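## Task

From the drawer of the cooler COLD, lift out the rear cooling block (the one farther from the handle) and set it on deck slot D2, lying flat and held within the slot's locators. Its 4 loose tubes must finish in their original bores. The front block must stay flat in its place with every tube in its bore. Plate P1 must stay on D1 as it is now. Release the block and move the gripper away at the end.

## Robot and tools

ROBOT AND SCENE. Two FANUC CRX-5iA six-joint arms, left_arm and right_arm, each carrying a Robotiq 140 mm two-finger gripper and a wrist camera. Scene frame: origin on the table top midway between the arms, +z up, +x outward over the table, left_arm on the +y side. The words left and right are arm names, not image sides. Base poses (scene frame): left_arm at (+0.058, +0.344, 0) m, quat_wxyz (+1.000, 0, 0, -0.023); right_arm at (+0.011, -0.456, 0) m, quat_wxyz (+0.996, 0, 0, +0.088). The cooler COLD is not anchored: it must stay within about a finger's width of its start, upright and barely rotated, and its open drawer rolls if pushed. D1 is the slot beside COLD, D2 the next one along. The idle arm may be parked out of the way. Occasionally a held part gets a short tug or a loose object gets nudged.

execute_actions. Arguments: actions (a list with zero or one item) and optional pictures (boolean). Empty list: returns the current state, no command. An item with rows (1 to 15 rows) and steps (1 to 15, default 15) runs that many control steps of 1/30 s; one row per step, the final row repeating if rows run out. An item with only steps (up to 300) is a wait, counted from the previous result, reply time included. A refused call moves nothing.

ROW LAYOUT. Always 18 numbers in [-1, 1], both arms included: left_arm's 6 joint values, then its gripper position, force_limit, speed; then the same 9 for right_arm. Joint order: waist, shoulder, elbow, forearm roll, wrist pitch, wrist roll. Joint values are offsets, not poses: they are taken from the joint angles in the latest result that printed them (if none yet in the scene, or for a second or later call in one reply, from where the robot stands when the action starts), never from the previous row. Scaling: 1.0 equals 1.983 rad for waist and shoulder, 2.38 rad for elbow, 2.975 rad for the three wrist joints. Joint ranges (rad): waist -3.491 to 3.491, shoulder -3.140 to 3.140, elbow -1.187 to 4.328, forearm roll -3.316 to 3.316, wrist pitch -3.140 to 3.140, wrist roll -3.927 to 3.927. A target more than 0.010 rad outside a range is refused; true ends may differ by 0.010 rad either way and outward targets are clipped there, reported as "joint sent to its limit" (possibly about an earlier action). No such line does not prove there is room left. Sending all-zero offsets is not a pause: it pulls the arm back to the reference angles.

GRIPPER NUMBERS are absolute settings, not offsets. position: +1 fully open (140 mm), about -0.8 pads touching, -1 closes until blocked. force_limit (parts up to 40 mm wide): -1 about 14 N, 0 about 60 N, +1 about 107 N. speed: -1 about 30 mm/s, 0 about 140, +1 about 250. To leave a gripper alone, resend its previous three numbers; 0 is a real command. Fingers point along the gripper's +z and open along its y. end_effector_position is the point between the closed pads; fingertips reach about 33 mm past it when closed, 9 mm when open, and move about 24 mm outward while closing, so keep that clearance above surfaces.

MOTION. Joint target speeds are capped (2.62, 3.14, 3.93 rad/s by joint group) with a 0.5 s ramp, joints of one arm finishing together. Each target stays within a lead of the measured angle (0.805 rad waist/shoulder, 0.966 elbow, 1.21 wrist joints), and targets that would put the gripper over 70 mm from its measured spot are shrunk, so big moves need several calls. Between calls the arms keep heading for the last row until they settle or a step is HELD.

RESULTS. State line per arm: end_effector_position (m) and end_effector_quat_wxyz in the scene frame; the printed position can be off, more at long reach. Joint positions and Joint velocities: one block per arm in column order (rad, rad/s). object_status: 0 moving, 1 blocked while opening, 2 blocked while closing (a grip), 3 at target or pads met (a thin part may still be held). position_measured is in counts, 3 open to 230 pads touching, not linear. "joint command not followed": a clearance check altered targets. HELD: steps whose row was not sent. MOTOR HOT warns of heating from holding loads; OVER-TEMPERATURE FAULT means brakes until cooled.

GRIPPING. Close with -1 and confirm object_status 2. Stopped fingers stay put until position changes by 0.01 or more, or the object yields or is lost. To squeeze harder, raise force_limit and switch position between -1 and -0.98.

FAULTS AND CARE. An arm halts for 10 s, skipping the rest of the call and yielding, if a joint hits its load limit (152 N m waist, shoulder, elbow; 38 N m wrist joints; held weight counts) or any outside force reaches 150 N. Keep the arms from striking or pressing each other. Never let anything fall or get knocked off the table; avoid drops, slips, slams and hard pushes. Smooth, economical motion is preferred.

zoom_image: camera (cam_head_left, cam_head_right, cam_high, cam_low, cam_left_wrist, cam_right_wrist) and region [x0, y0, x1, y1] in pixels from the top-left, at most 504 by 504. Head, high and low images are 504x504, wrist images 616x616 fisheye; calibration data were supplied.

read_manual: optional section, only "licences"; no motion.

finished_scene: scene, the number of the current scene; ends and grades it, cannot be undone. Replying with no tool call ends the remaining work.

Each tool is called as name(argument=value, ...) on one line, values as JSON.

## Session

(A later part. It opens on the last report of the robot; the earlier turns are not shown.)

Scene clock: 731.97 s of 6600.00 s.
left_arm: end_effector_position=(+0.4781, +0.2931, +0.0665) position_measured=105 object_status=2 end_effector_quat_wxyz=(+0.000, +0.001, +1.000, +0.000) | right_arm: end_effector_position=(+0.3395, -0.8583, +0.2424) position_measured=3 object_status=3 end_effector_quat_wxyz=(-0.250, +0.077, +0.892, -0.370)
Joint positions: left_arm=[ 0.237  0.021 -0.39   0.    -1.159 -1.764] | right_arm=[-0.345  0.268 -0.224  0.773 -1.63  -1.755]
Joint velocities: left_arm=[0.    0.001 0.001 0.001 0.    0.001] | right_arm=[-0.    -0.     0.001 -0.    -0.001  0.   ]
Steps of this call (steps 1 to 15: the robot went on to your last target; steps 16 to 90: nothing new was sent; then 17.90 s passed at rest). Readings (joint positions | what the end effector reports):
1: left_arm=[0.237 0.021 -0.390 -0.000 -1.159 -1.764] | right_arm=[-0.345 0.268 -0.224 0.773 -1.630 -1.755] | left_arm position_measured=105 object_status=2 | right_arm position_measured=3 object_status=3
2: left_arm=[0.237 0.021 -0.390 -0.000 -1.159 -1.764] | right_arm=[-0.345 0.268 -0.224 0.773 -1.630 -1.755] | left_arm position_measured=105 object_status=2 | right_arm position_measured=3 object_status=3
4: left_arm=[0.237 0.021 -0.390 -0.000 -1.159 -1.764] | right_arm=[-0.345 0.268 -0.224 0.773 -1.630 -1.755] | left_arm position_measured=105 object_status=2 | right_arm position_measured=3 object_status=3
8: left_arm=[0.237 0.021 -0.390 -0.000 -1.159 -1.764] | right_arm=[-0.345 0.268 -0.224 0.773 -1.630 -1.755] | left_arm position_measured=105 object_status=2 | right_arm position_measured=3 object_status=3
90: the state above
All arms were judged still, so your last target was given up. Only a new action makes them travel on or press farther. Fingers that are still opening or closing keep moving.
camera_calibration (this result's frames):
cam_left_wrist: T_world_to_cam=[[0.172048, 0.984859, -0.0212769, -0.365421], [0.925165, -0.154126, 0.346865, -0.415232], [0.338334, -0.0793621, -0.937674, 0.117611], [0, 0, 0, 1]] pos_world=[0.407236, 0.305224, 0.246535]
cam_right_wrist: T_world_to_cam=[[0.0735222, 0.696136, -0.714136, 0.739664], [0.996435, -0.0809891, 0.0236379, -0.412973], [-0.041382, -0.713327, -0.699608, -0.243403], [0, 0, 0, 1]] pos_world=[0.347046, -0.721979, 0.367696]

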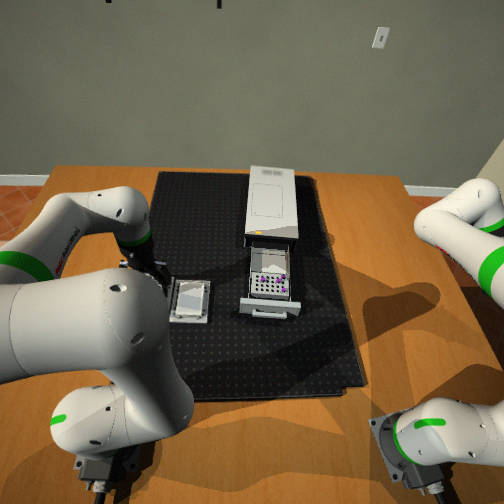

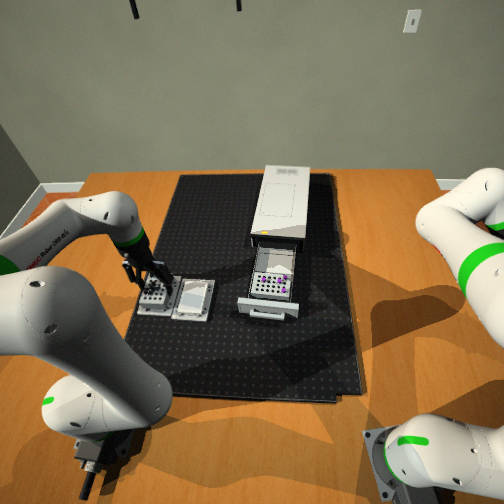

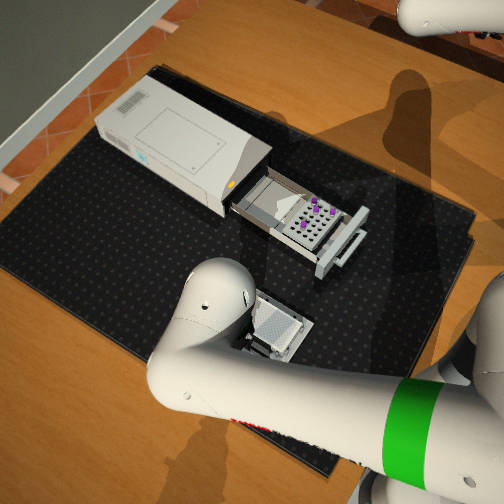

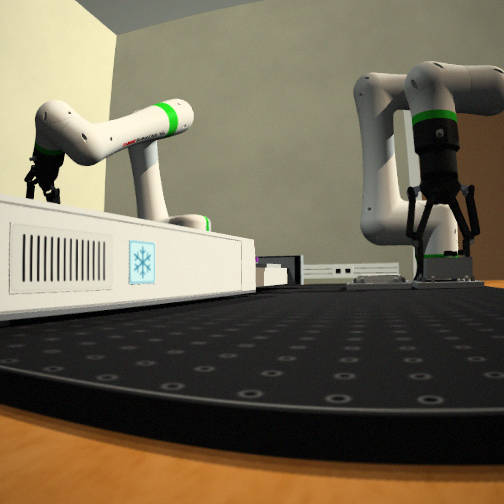

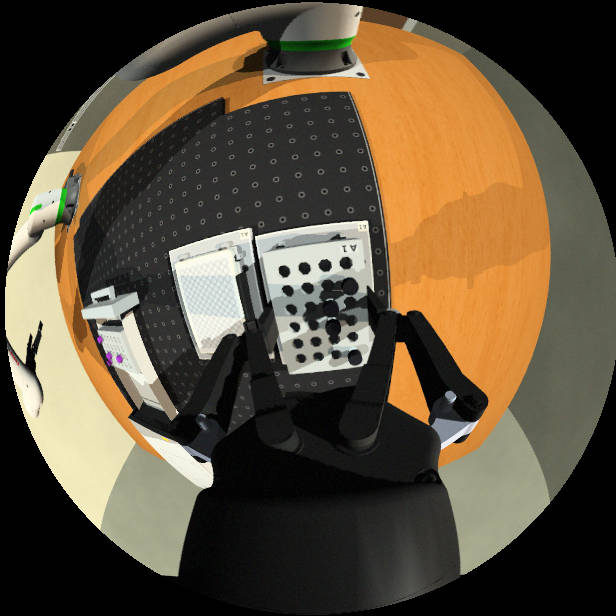

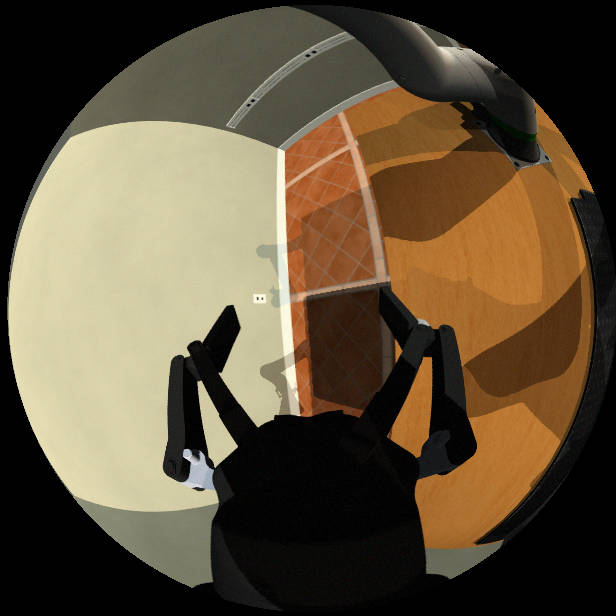

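execute_actions(actions=[{"rows": [[0,0.0002,-0.00025,0,0.00035,0,-1,0.8,-0.8,0,0,0,0,0,0,1,0,0],[0,0.0004,-0.0005,0,0.0007,0,-1,0.8,-0.8,0,0,0,0,0,0,1,0,0],[0,0.0006,-0.00075,0,0.001,0,-1,0.8,-0.8,0,0,0,0,0,0,1,0,0],[0,0.0008,-0.001,0,0.0014,0,-1,0.8,-0.8,0,0,0,0,0,0,1,0,0],[0,0.001,-0.0012,0,0.0017,0,-1,0.8,-0.8,0,0,0,0,0,0,1,0,0],[0,0.0012,-0.0015,0,0.002,0,-1,0.8,-0.8,0,0,0,0,0,0,1,0,0],[0,0.0014,-0.0017,0,0.0023,0,-1,0.8,-0.8,0,0,0,0,0,0,1,0,0],[0,0.0016,-0.0019,0,0.0026,0,-1,0.8,-0.8,0,0,0,0,0,0,1,0,0],[0,0.0018,-0.0021,0,0.0029,0,-1,0.8,-0.8,0,0,0,0,0,0,1,0,0],[0,0.002,-0.0023,0,0.0032,0,-1,0.8,-0.8,0,0,0,0,0,0,1,0,0],[0,0.0021,-0.0025,0,0.0034,0,-1,0.8,-0.8,0,0,0,0,0,0,1,0,0]], "steps": 15}], pictures=false)

execute_actions(actions=[{"steps": 8}])

zoom_image(camera="cam_low", region=[405, 245, 495, 295])

Scene clock: 741.13 s of 6600.00 s.
left_arm: end_effector_position=(+0.4781, +0.2931, +0.0625) position_measured=105 object_status=2 end_effector_quat_wxyz=(+0.000, +0.001, +1.000, +0.000) | right_arm: end_effector_position=(+0.3395, -0.8583, +0.2424) position_measured=3 object_status=3 end_effector_quat_wxyz=(-0.250, +0.077, +0.892, -0.370)
Joint positions: left_arm=[ 0.237  0.025 -0.396  0.    -1.149 -1.764] | right_arm=[-0.345  0.268 -0.224  0.773 -1.63  -1.755]
Joint velocities: left_arm=[ 0.     0.002 -0.004 -0.     0.004 -0.   ] | right_arm=[ 0.001  0.     0.001  0.001 -0.     0.   ]
Steps of this call (steps 1 to 90: nothing new was sent; then 5.67 s passed at rest; steps 91 to 105: all 15 steps of this action). Readings (joint positions | what the end effector reports):
91: left_arm=[0.237 0.021 -0.390 0.000 -1.159 -1.764] | right_arm=[-0.345 0.268 -0.224 0.773 -1.630 -1.755] | left_arm position_measured=105 object_status=2 | right_arm position_measured=3 object_status=3
92: left_arm=[0.237 0.021 -0.391 0.000 -1.159 -1.764] | right_arm=[-0.345 0.268 -0.224 0.773 -1.630 -1.755] | left_arm position_measured=105 object_status=2 | right_arm position_measured=3 object_status=3
94: left_arm=[0.237 0.021 -0.391 0.000 -1.157 -1.764] | right_arm=[-0.345 0.268 -0.224 0.773 -1.630 -1.755] | left_arm position_measured=105 object_status=2 | right_arm position_measured=3 object_status=3
98: left_arm=[0.237 0.023 -0.394 0.000 -1.153 -1.764] | right_arm=[-0.345 0.268 -0.224 0.773 -1.630 -1.755] | left_arm position_measured=105 object_status=2 | right_arm position_measured=3 object_status=3
105: the state above

Scene clock: 741.40 s of 6600.00 s.
left_arm: end_effector_position=(+0.4781, +0.2931, +0.0625) position_measured=105 object_status=2 end_effector_quat_wxyz=(+0.000, +0.001, +1.000, +0.000) | right_arm: end_effector_position=(+0.3395, -0.8583, +0.2424) position_measured=3 object_status=3 end_effector_quat_wxyz=(-0.250, +0.077, +0.892, -0.370)
Joint positions: left_arm=[ 0.237  0.025 -0.396  0.    -1.149 -1.764] | right_arm=[-0.345  0.268 -0.224  0.773 -1.63  -1.755]
Joint velocities: left_arm=[ 0.    -0.001 -0.    -0.     0.001  0.001] | right_arm=[-0.001  0.     0.     0.     0.     0.001]
Steps of this call (steps 1 to 8: the robot went on to your last target). Readings (joint positions | what the end effector reports):
1: left_arm=[0.237 0.025 -0.396 0.000 -1.149 -1.764] | right_arm=[-0.345 0.268 -0.224 0.773 -1.630 -1.755] | left_arm position_measured=105 object_status=2 | right_arm position_measured=3 object_status=3
2: left_arm=[0.237 0.025 -0.396 0.000 -1.149 -1.764] | right_arm=[-0.345 0.268 -0.224 0.773 -1.630 -1.755] | left_arm position_measured=105 object_status=2 | right_arm position_measured=3 object_status=3
4: left_arm=[0.237 0.025 -0.396 0.000 -1.149 -1.764] | right_arm=[-0.345 0.268 -0.224 0.773 -1.630 -1.755] | left_arm position_measured=105 object_status=2 | right_arm position_measured=3 object_status=3
8: the state above
camera_calibration (this result's frames):
cam_left_wrist: T_world_to_cam=[[0.172041, 0.98486, -0.0212854, -0.365482], [0.925164, -0.154117, 0.346872, -0.413799], [0.33834, -0.0793689, -0.937671, 0.113862], [0, 0, 0, 1]] pos_world=[0.407186, 0.305212, 0.242521]
cam_right_wrist: T_world_to_cam=[[0.0735218, 0.696136, -0.714136, 0.739665], [0.996435, -0.0809887, 0.0236377, -0.412972], [-0.0413819, -0.713328, -0.699608, -0.243403], [0, 0, 0, 1]] pos_world=[0.347046, -0.721979, 0.367696]

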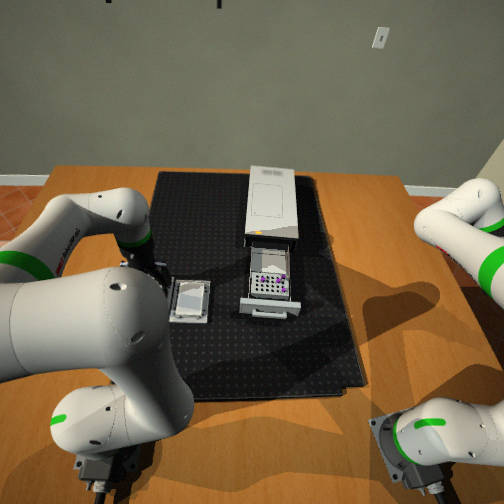

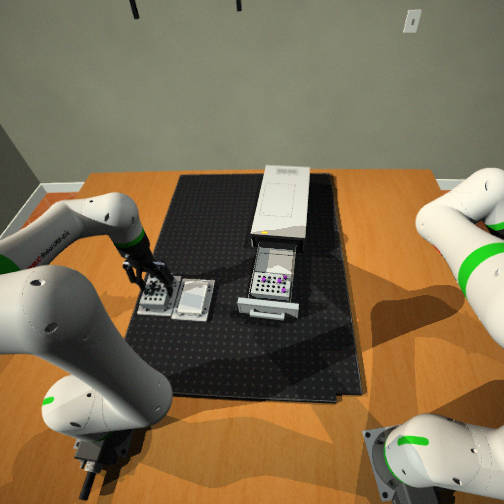

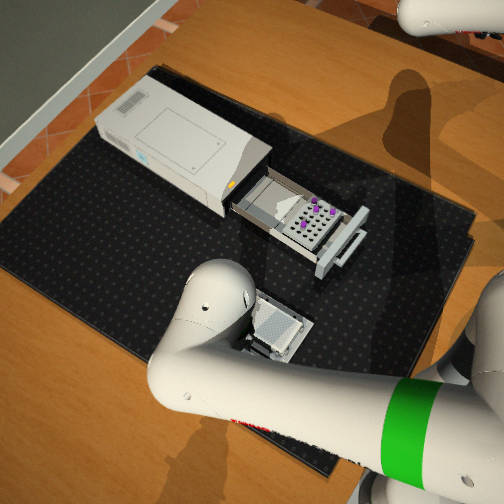

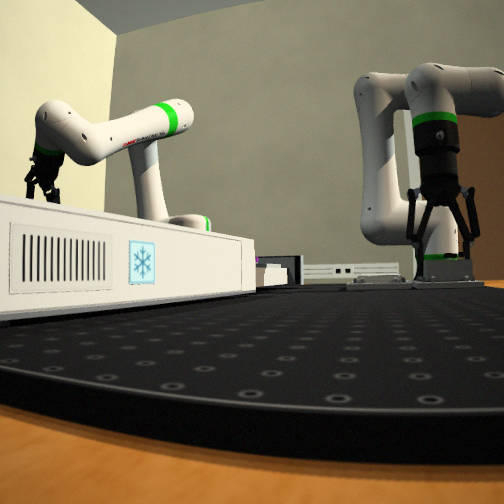

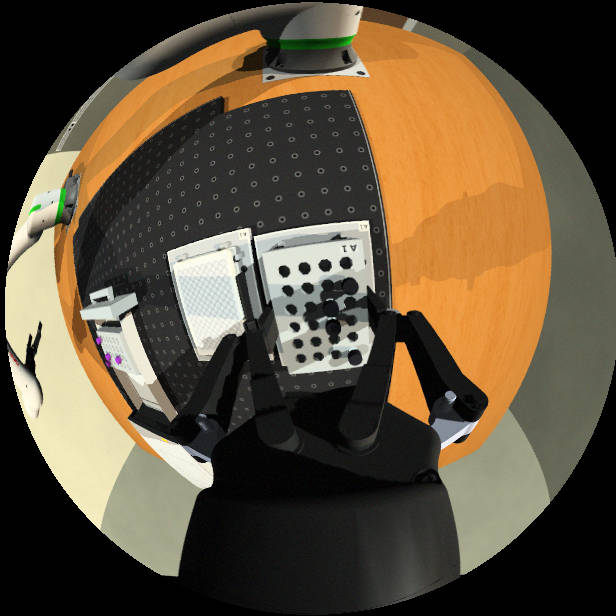

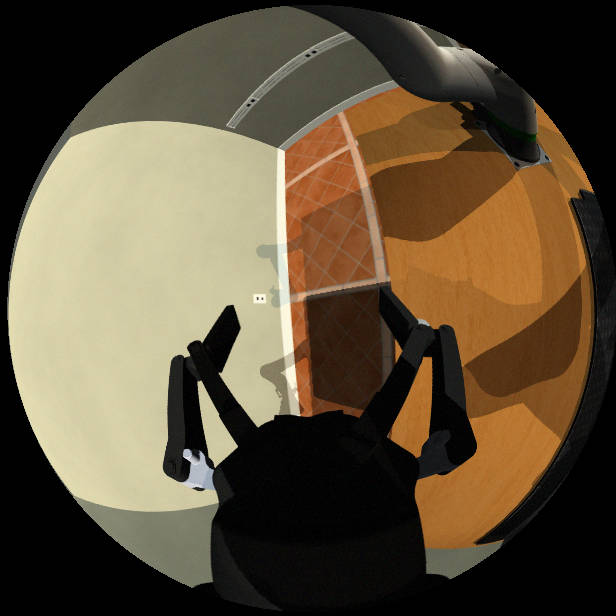

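Region (405, 245, 495, 295) of cam_low's 504x504 image, scaled by 5.600, with more detail than that image has.

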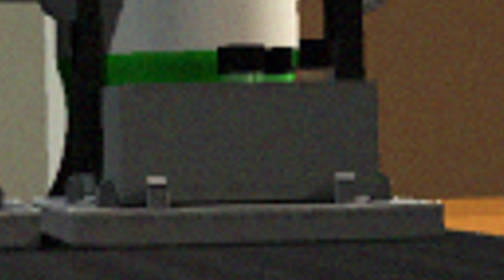

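execute_actions(actions=[{"rows": [[0,0.0001,-0.00012,0,0.00017,0,-1,0.8,-0.8,0,0,0,0,0,0,1,0,0],[0,0.0002,-0.00024,0,0.00034,0,-1,0.8,-0.8,0,0,0,0,0,0,1,0,0],[0,0.0003,-0.00036,0,0.0005,0,-1,0.8,-0.8,0,0,0,0,0,0,1,0,0],[0,0.0004,-0.00048,0,0.00067,0,-1,0.8,-0.8,0,0,0,0,0,0,1,0,0],[0,0.0005,-0.0006,0,0.00082,0,-1,0.8,-0.8,0,0,0,0,0,0,1,0,0],[0,0.0005,-0.0006,0,0.00082,0,-1,0.8,-0.8,0,0,0,0,0,0,1,0,0],[0,0.0005,-0.0006,0,0.00082,0,-1,0.8,-0.8,0,0,0,0,0,0,1,0,0],[0,0.0005,-0.0006,0,0.00082,0,-1,0.8,-0.8,0,0,0,0,0,0,1,0,0],[0,0.0005,-0.0006,0,0.00082,0,-1,0.8,-0.8,0,0,0,0,0,0,1,0,0],[0,0.0005,-0.0006,0,0.00082,0,0.42,0.8,-0.8,0,0,0,0,0,0,1,0,0]], "steps": 15}], pictures=false)

execute_actions(actions=[{"steps": 10}])

zoom_image(camera="cam_low", region=[405, 245, 495, 295])

Scene clock: 752.43 s of 6600.00 s.
left_arm: end_effector_position=(+0.4781, +0.2931, +0.0615) position_measured=93 object_status=0 end_effector_quat_wxyz=(+0.000, +0.001, +1.000, +0.000) | right_arm: end_effector_position=(+0.3395, -0.8583, +0.2424) position_measured=3 object_status=3 end_effector_quat_wxyz=(-0.250, +0.077, +0.892, -0.370)
Joint positions: left_arm=[ 0.237  0.026 -0.398  0.    -1.146 -1.764] | right_arm=[-0.345  0.268 -0.224  0.773 -1.63  -1.755]
Joint velocities: left_arm=[-0.    -0.     0.     0.     0.001  0.   ] | right_arm=[ 0.     0.     0.001  0.001  0.001 -0.   ]
Steps of this call (steps 1 to 15: the robot went on to your last target; steps 16 to 90: nothing new was sent; then 7.53 s passed at rest; steps 91 to 105: all 15 steps of this action). Readings (joint positions | what the end effector reports):
91: left_arm=[0.237 0.025 -0.396 0.000 -1.149 -1.764] | right_arm=[-0.345 0.268 -0.224 0.773 -1.630 -1.755] | left_arm position_measured=105 object_status=2 | right_arm position_measured=3 object_status=3
92: left_arm=[0.237 0.025 -0.396 0.000 -1.149 -1.764] | right_arm=[-0.345 0.268 -0.224 0.773 -1.630 -1.755] | left_arm position_measured=105 object_status=2 | right_arm position_measured=3 object_status=3
94: left_arm=[0.237 0.025 -0.397 0.000 -1.148 -1.764] | right_arm=[-0.345 0.268 -0.224 0.773 -1.630 -1.755] | left_arm position_measured=105 object_status=2 | right_arm position_measured=3 object_status=3
98: left_arm=[0.237 0.026 -0.398 0.000 -1.146 -1.764] | right_arm=[-0.345 0.268 -0.224 0.773 -1.630 -1.755] | left_arm position_measured=105 object_status=2 | right_arm position_measured=3 object_status=3
105: the state above

Scene clock: 752.77 s of 6600.00 s.
left_arm: end_effector_position=(+0.4781, +0.2931, +0.0615) position_measured=76 object_status=0 end_effector_quat_wxyz=(+0.000, +0.001, +1.000, +0.000) | right_arm: end_effector_position=(+0.3395, -0.8583, +0.2424) position_measured=3 object_status=3 end_effector_quat_wxyz=(-0.250, +0.077, +0.892, -0.370)
Joint positions: left_arm=[ 0.237  0.026 -0.398  0.    -1.146 -1.764] | right_arm=[-0.345  0.268 -0.224  0.773 -1.63  -1.755]
Joint velocities: left_arm=[ 0.    -0.001 -0.    -0.     0.001  0.001] | right_arm=[-0.     0.001 -0.    -0.001 -0.001 -0.001]
Steps of this call (steps 1 to 10: the robot went on to your last target). Readings (joint positions | what the end effector reports):
1: left_arm=[0.237 0.026 -0.398 0.000 -1.146 -1.764] | right_arm=[-0.345 0.268 -0.224 0.773 -1.630 -1.755] | left_arm position_measured=90 object_status=0 | right_arm position_measured=3 object_status=3
2: left_arm=[0.237 0.026 -0.398 0.000 -1.146 -1.764] | right_arm=[-0.345 0.268 -0.224 0.773 -1.630 -1.755] | left_arm position_measured=87 object_status=0 | right_arm position_measured=3 object_status=3
4: left_arm=[0.237 0.026 -0.398 0.000 -1.146 -1.764] | right_arm=[-0.345 0.268 -0.224 0.773 -1.630 -1.755] | left_arm position_measured=82 object_status=0 | right_arm position_measured=3 object_status=3
8: left_arm=[0.237 0.026 -0.398 0.000 -1.146 -1.764] | right_arm=[-0.345 0.268 -0.224 0.773 -1.630 -1.755] | left_arm position_measured=76 object_status=0 | right_arm position_measured=3 object_status=3
10: the state above
camera_calibration (this result's frames):
cam_left_wrist: T_world_to_cam=[[0.172042, 0.98486, -0.0212709, -0.365502], [0.92515, -0.154119, 0.346908, -0.413458], [0.338378, -0.0793615, -0.937658, 0.112944], [0, 0, 0, 1]] pos_world=[0.407175, 0.30521, 0.241561]
cam_right_wrist: T_world_to_cam=[[0.0735219, 0.696136, -0.714136, 0.739665], [0.996435, -0.0809888, 0.0236378, -0.412972], [-0.0413819, -0.713327, -0.699608, -0.243403], [0, 0, 0, 1]] pos_world=[0.347046, -0.721979, 0.367696]

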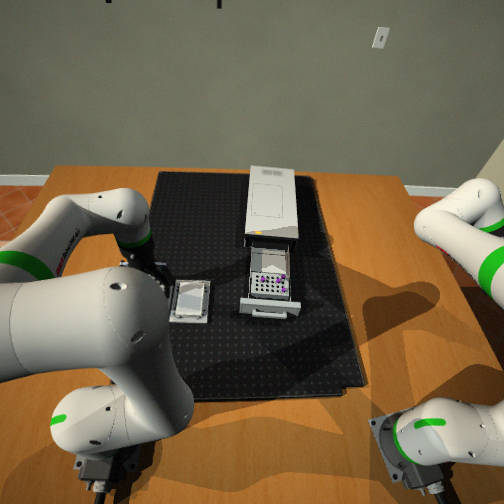

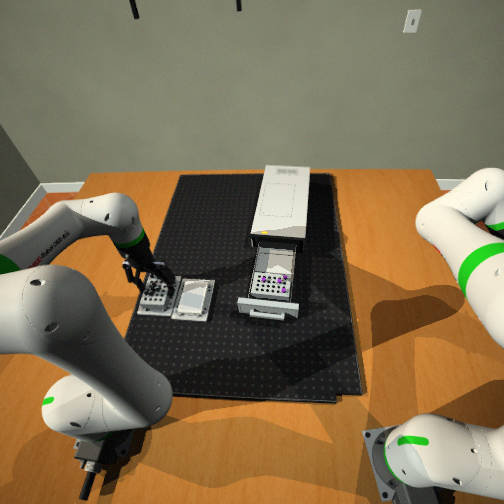

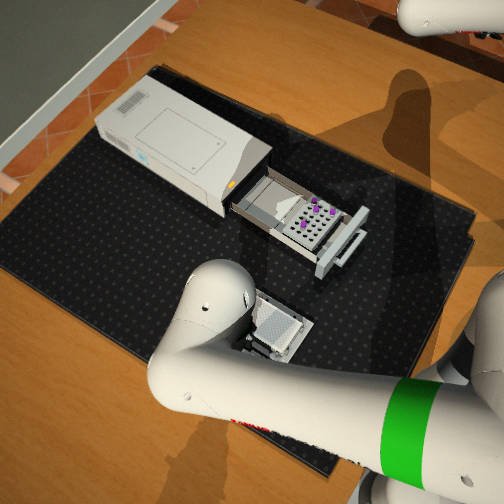

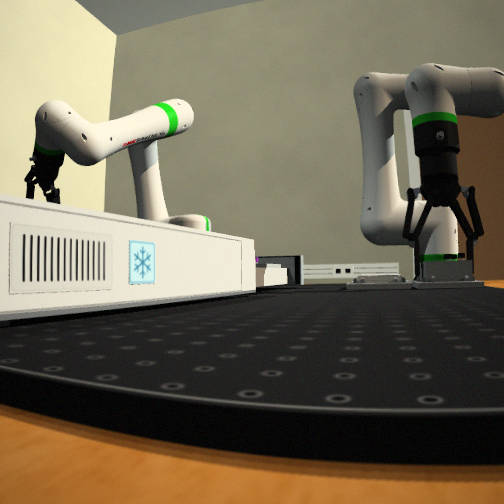

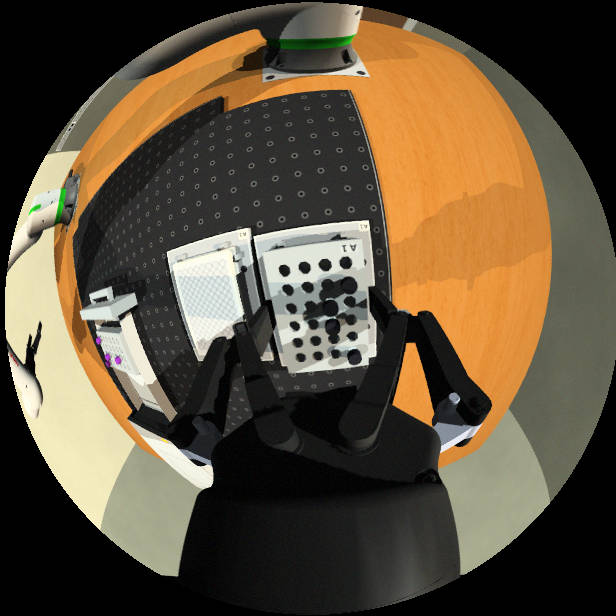

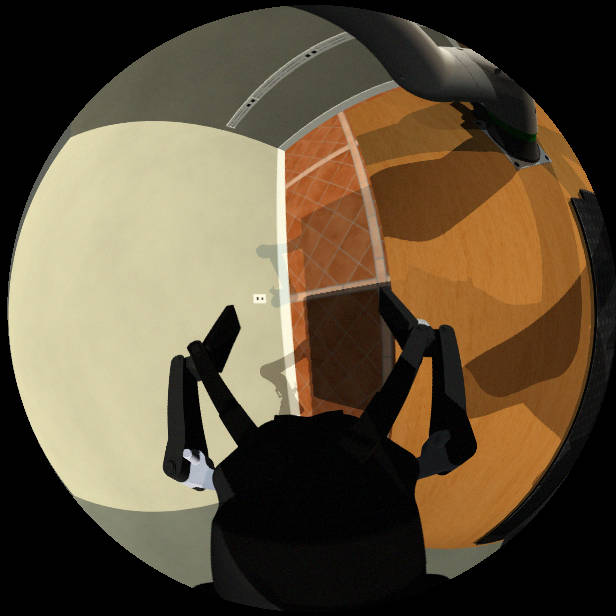

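Region (405, 245, 495, 295) of cam_low's 504x504 image, scaled by 5.600, with more detail than that image has.

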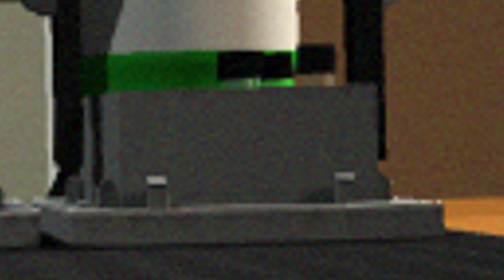

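execute_actions(actions=[{"rows": [[0,-0.001,0.002,0,-0.0023,0,0.42,0.8,-0.8,0,0,0,0,0,0,1,0,0],[0,-0.003,0.006,0,-0.0068,0,0.42,0.8,-0.8,0,0,0,0,0,0,1,0,0],[0,-0.006,0.011,0,-0.0128,0,0.42,0.8,-0.8,0,0,0,0,0,0,1,0,0],[0,-0.01,0.017,0,-0.0203,0,0.42,0.8,-0.8,0,0,0,0,0,0,1,0,0],[0,-0.014,0.024,0,-0.0285,0,0.42,0.8,-0.8,0,0,0,0,0,0,1,0,0],[0,-0.019,0.032,0,-0.0383,0,0.42,0.8,-0.8,0,0,0,0,0,0,1,0,0],[0,-0.023,0.041,0,-0.0481,0,0.42,0.8,-0.8,0,0,0,0,0,0,1,0,0],[0,-0.027,0.051,0,-0.0588,0,0.42,0.8,-0.8,0,0,0,0,0,0,1,0,0],[0,-0.031,0.062,0,-0.0703,0,0.42,0.8,-0.8,0,0,0,0,0,0,1,0,0],[0,-0.034,0.073,0,-0.0811,0,0.42,0.8,-0.8,0,0,0,0,0,0,1,0,0],[0,-0.037,0.084,0,-0.0919,0,0.42,0.8,-0.8,0,0,0,0,0,0,1,0,0],[0,-0.039,0.093,0,-0.1004,0,0.42,0.8,-0.8,0,0,0,0,0,0,1,0,0],[0,-0.0405,0.1,0,-0.107,0,0.42,0.8,-0.8,0,0,0,0,0,0,1,0,0],[0,-0.0415,0.104,0,-0.1109,0,0.42,0.8,-0.8,0,0,0,0,0,0,1,0,0],[0,-0.0419,0.1063,0,-0.1129,0,0.42,0.8,-0.8,0,0,0,0,0,0,1,0,0]], "steps": 15}], pictures=false)

execute_actions(actions=[{"steps": 12}], pictures=false)

execute_actions(actions=[{"rows": [[0.005,0,0.002,0,-0.0016,0,0.42,0.8,-0.8,0,0,0,0,0,0,1,0,0],[0.015,0,0.004,0,-0.0032,0,0.42,0.8,-0.8,0,0,0,0,0,0,1,0,0],[0.03,0,0.006,0,-0.0048,0,0.42,0.8,-0.8,0,0,0,0,0,0,1,0,0],[0.05,0,0.009,0,-0.0072,0,0.42,0.8,-0.8,0,0,0,0,0,0,1,0,0],[0.075,0,0.012,0,-0.0096,0,0.42,0.8,-0.8,0,0,0,0,0,0,1,0,0],[0.1,0,0.015,0,-0.012,0,0.42,0.8,-0.8,0,0,0,0,0,0,1,0,0],[0.13,0,0.018,0,-0.0144,0,0.42,0.8,-0.8,0,0,0,0,0,0,1,0,0],[0.16,0,0.021,0,-0.0168,0,0.42,0.8,-0.8,0,0,0,0,0,0,1,0,0],[0.19,0,0.024,0,-0.0192,0,0.42,0.8,-0.8,0,0,0,0,0,0,1,0,0],[0.22,0,0.026,0,-0.0208,0,0.42,0.8,-0.8,0,0,0,0,0,0,1,0,0],[0.25,0,0.028,0,-0.0224,0,0.42,0.8,-0.8,0,0,0,0,0,0,1,0,0],[0.28,0,0.029,0,-0.0232,0,0.42,0.8,-0.8,0,0,0,0,0,0,1,0,0],[0.31,0,0.03,0,-0.024,0,0.42,0.8,-0.8,0,0,0,0,0,0,1,0,0],[0.33,0,0.03,0,-0.024,0,0.42,0.8,-0.8,0,0,0,0,0,0,1,0,0],[0.35,0,0.03,0,-0.024,0,0.42,0.8,-0.8,0,0,0,0,0,0,1,0,0]], "steps": 15}], pictures=false)

execute_actions(actions=[{"steps": 30}])

Scene clock: 798.20 s of 6600.00 s.
left_arm: end_effector_position=(+0.4818, +0.2938, +0.1689) position_measured=76 object_status=3 end_effector_quat_wxyz=(+0.000, +0.001, +1.000, +0.000) | right_arm: end_effector_position=(+0.3395, -0.8583, +0.2424) position_measured=3 object_status=3 end_effector_quat_wxyz=(-0.250, +0.077, +0.892, -0.370)
Joint positions: left_arm=[ 0.237 -0.044 -0.206  0.    -1.408 -1.764] | right_arm=[-0.345  0.268 -0.224  0.773 -1.63  -1.755]
Joint velocities: left_arm=[ 0.    -0.146  0.619 -0.    -0.757  0.   ] | right_arm=[ 0.    -0.    -0.001  0.    -0.    -0.   ]
Steps of this call (steps 1 to 15: the robot went on to your last target; steps 16 to 90: nothing new was sent; then 41.93 s passed at rest; steps 91 to 105: all 15 steps of this action). Readings (joint positions | what the end effector reports):
91: left_arm=[0.237 0.026 -0.398 0.000 -1.146 -1.764] | right_arm=[-0.345 0.268 -0.224 0.773 -1.630 -1.755] | left_arm position_measured=76 object_status=3 | right_arm position_measured=3 object_status=3
92: left_arm=[0.237 0.026 -0.397 0.000 -1.148 -1.764] | right_arm=[-0.345 0.268 -0.224 0.773 -1.630 -1.755] | left_arm position_measured=76 object_status=3 | right_arm position_measured=3 object_status=3
94: left_arm=[0.237 0.022 -0.389 0.000 -1.160 -1.764] | right_arm=[-0.345 0.268 -0.224 0.773 -1.630 -1.755] | left_arm position_measured=76 object_status=3 | right_arm position_measured=3 object_status=3
98: left_arm=[0.237 0.001 -0.346 0.000 -1.223 -1.764] | right_arm=[-0.345 0.268 -0.224 0.773 -1.630 -1.755] | left_arm position_measured=76 object_status=3 | right_arm position_measured=3 object_status=3
105: the state above

Scene clock: 798.60 s of 6600.00 s.
left_arm: end_effector_position=(+0.4805, +0.2936, +0.2001) position_measured=76 object_status=3 end_effector_quat_wxyz=(+0.000, +0.001, +1.000, +0.000) | right_arm: end_effector_position=(+0.3395, -0.8583, +0.2424) position_measured=3 object_status=3 end_effector_quat_wxyz=(-0.250, +0.077, +0.892, -0.370)
Joint positions: left_arm=[ 0.237 -0.057 -0.145  0.    -1.482 -1.764] | right_arm=[-0.345  0.268 -0.224  0.773 -1.63  -1.755]
Joint velocities: left_arm=[-0. -0. -0.  0. -0. -0.] | right_arm=[-0.    -0.     0.001  0.    -0.     0.   ]
Steps of this call (steps 1 to 12: the robot went on to your last target). Readings (joint positions | what the end effector reports):
1: left_arm=[0.237 -0.049 -0.186 0.000 -1.432 -1.764] | right_arm=[-0.345 0.268 -0.224 0.773 -1.630 -1.755] | left_arm position_measured=76 object_status=3 | right_arm position_measured=3 object_status=3
2: left_arm=[0.237 -0.052 -0.169 0.000 -1.452 -1.764] | right_arm=[-0.345 0.268 -0.224 0.773 -1.630 -1.755] | left_arm position_measured=76 object_status=3 | right_arm position_measured=3 object_status=3
4: left_arm=[0.237 -0.056 -0.150 0.000 -1.476 -1.764] | right_arm=[-0.345 0.268 -0.224 0.773 -1.630 -1.755] | left_arm position_measured=76 object_status=3 | right_arm position_measured=3 object_status=3
8: left_arm=[0.237 -0.057 -0.145 0.000 -1.482 -1.764] | right_arm=[-0.345 0.268 -0.224 0.773 -1.630 -1.755] | left_arm position_measured=76 object_status=3 | right_arm position_measured=3 object_status=3
12: the state above

Scene clock: 799.10 s of 6600.00 s.
left_arm: end_effector_position=(+0.4780, +0.4188, +0.2186) position_measured=76 object_status=3 end_effector_quat_wxyz=(+0.000, -0.146, +0.989, +0.000) | right_arm: end_effector_position=(+0.3395, -0.8583, +0.2424) position_measured=3 object_status=3 end_effector_quat_wxyz=(-0.250, +0.077, +0.892, -0.370)
Joint positions: left_arm=[ 0.531 -0.057 -0.102  0.    -1.525 -1.764] | right_arm=[-0.345  0.268 -0.224  0.773 -1.63  -1.755]
Joint velocities: left_arm=[ 0.817  0.     0.068 -0.    -0.068  0.   ] | right_arm=[-0.001  0.     0.001 -0.    -0.001 -0.001]
Steps of this call (steps 1 to 15: all 15 steps of this action). Readings (joint positions | what the end effector reports):
1: left_arm=[0.237 -0.057 -0.145 0.000 -1.482 -1.764] | right_arm=[-0.345 0.268 -0.224 0.773 -1.630 -1.755] | left_arm position_measured=76 object_status=3 | right_arm position_measured=3 object_status=3
2: left_arm=[0.239 -0.057 -0.144 0.000 -1.483 -1.764] | right_arm=[-0.345 0.268 -0.224 0.773 -1.630 -1.755] | left_arm position_measured=76 object_status=3 | right_arm position_measured=3 object_status=3
4: left_arm=[0.254 -0.057 -0.139 0.000 -1.488 -1.764] | right_arm=[-0.345 0.268 -0.224 0.773 -1.630 -1.755] | left_arm position_measured=76 object_status=3 | right_arm position_measured=3 object_status=3
8: left_arm=[0.338 -0.057 -0.125 0.000 -1.502 -1.764] | right_arm=[-0.345 0.268 -0.224 0.773 -1.630 -1.755] | left_arm position_measured=76 object_status=3 | right_arm position_measured=3 object_status=3
15: the state above

Scene clock: 800.10 s of 6600.00 s.
left_arm: end_effector_position=(+0.4159, +0.5768, +0.2307) position_measured=76 object_status=3 end_effector_quat_wxyz=(+0.000, -0.340, +0.941, +0.000) | right_arm: end_effector_position=(+0.3395, -0.8583, +0.2424) position_measured=3 object_status=3 end_effector_quat_wxyz=(-0.250, +0.077, +0.892, -0.370)
Joint positions: left_arm=[ 0.931 -0.057 -0.074  0.    -1.553 -1.764] | right_arm=[-0.345  0.268 -0.224  0.773 -1.63  -1.755]
Joint velocities: left_arm=[ 0.     0.    -0.    -0.001  0.001  0.   ] | right_arm=[ 0.     0.    -0.    -0.    -0.001  0.   ]
Steps of this call (steps 1 to 30: the robot went on to your last target). Readings (joint positions | what the end effector reports):
1: left_arm=[0.559 -0.057 -0.100 0.000 -1.527 -1.764] | right_arm=[-0.345 0.268 -0.224 0.773 -1.630 -1.755] | left_arm position_measured=76 object_status=3 | right_arm position_measured=3 object_status=3
2: left_arm=[0.586 -0.057 -0.098 0.000 -1.529 -1.764] | right_arm=[-0.345 0.268 -0.224 0.773 -1.630 -1.755] | left_arm position_measured=76 object_status=3 | right_arm position_measured=3 object_status=3
4: left_arm=[0.642 -0.057 -0.094 0.000 -1.533 -1.764] | right_arm=[-0.345 0.268 -0.224 0.773 -1.630 -1.755] | left_arm position_measured=76 object_status=3 | right_arm position_measured=3 object_status=3
8: left_arm=[0.753 -0.057 -0.086 0.000 -1.541 -1.764] | right_arm=[-0.345 0.268 -0.224 0.773 -1.630 -1.755] | left_arm position_measured=76 object_status=3 | right_arm position_measured=3 object_status=3
30: the state above
camera_calibration (this result's frames):
cam_left_wrist: T_world_to_cam=[[-0.497785, 0.867041, -0.0212146, -0.284097], [0.809637, 0.47332, 0.347066, -0.684835], [0.310962, 0.155588, -0.937601, 0.191065], [0, 0, 0, 1]] pos_world=[0.353635, 0.540743, 0.410799]
cam_right_wrist: T_world_to_cam=[[0.0735219, 0.696135, -0.714136, 0.739664], [0.996435, -0.0809888, 0.0236377, -0.412972], [-0.0413819, -0.713328, -0.699608, -0.243403], [0, 0, 0, 1]] pos_world=[0.347046, -0.721979, 0.367696]

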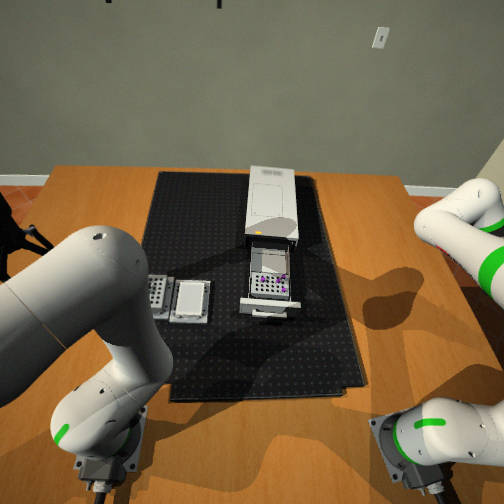

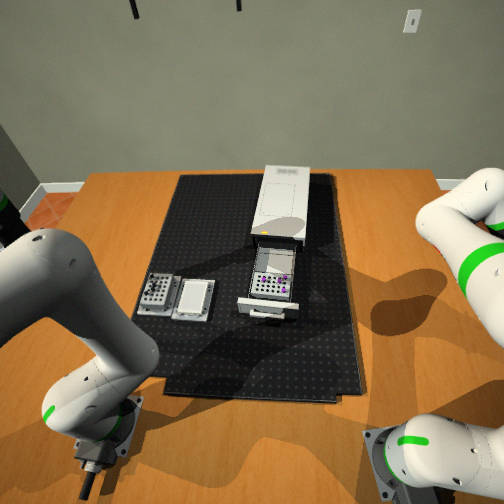

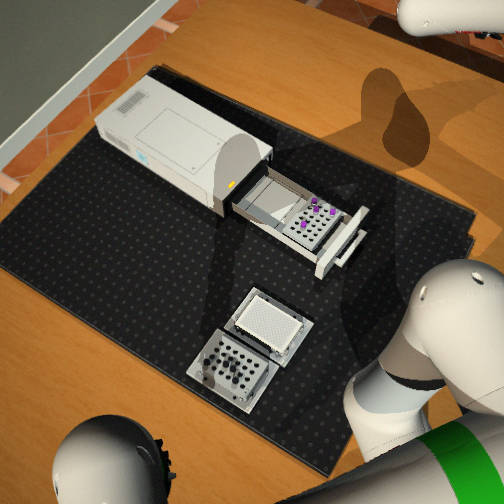

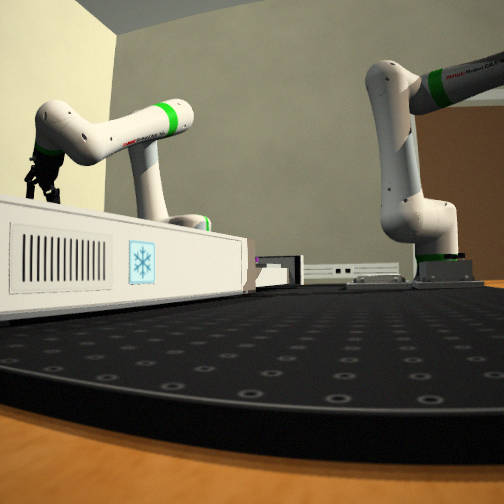

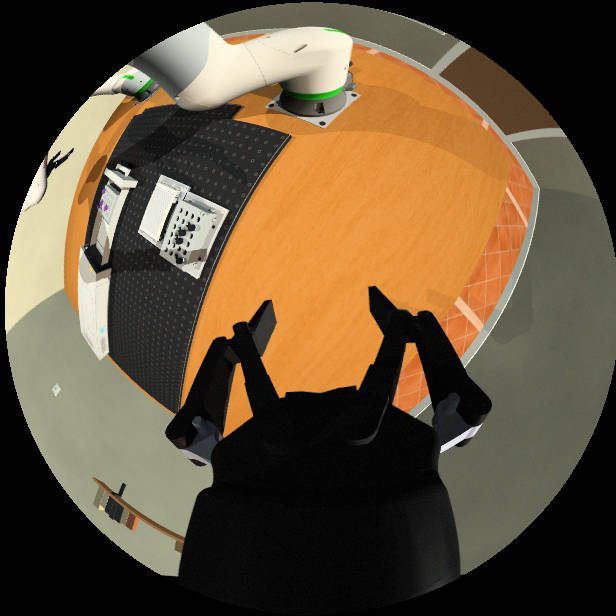

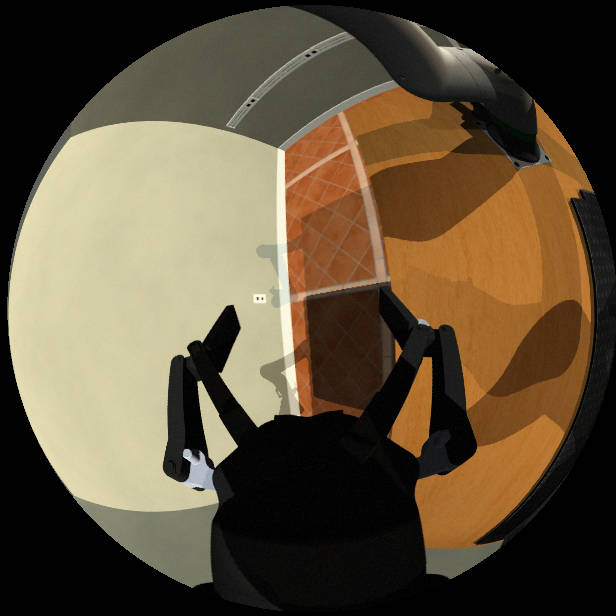

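zoom_image(camera="cam_high", region=[175, 275, 325, 425])

zoom_image(camera="cam_low", region=[340, 240, 500, 300])

zoom_image(camera="cam_high", region=[220, 150, 380, 290])

Region (175, 275, 325, 425) of cam_high's 504x504 image, scaled by 3.360, with more detail than that image has.

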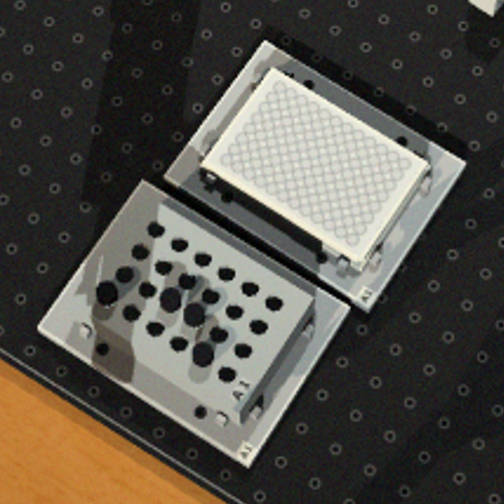

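Region (340, 240, 500, 300) of cam_low's 504x504 image, scaled by 3.150, with more detail than that image has; it fills the top 189 rows of this view, and the rest is white.

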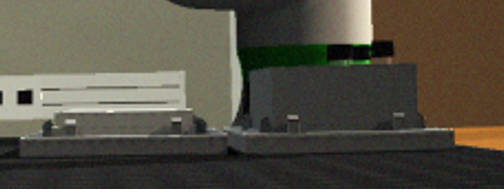

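Region (220, 150, 380, 290) of cam_high's 504x504 image, scaled by 3.150, with more detail than that image has; it fills the top 441 rows of this view, and the rest is white.

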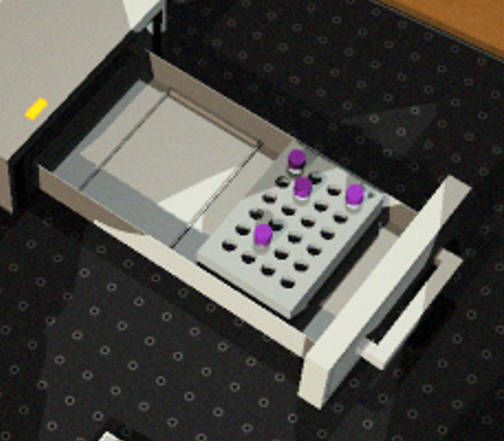

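The block is seated in D2 with all four tubes in place. Finishing scene 1.

finished_scene(scene=1)

The scene is finished: the task was done.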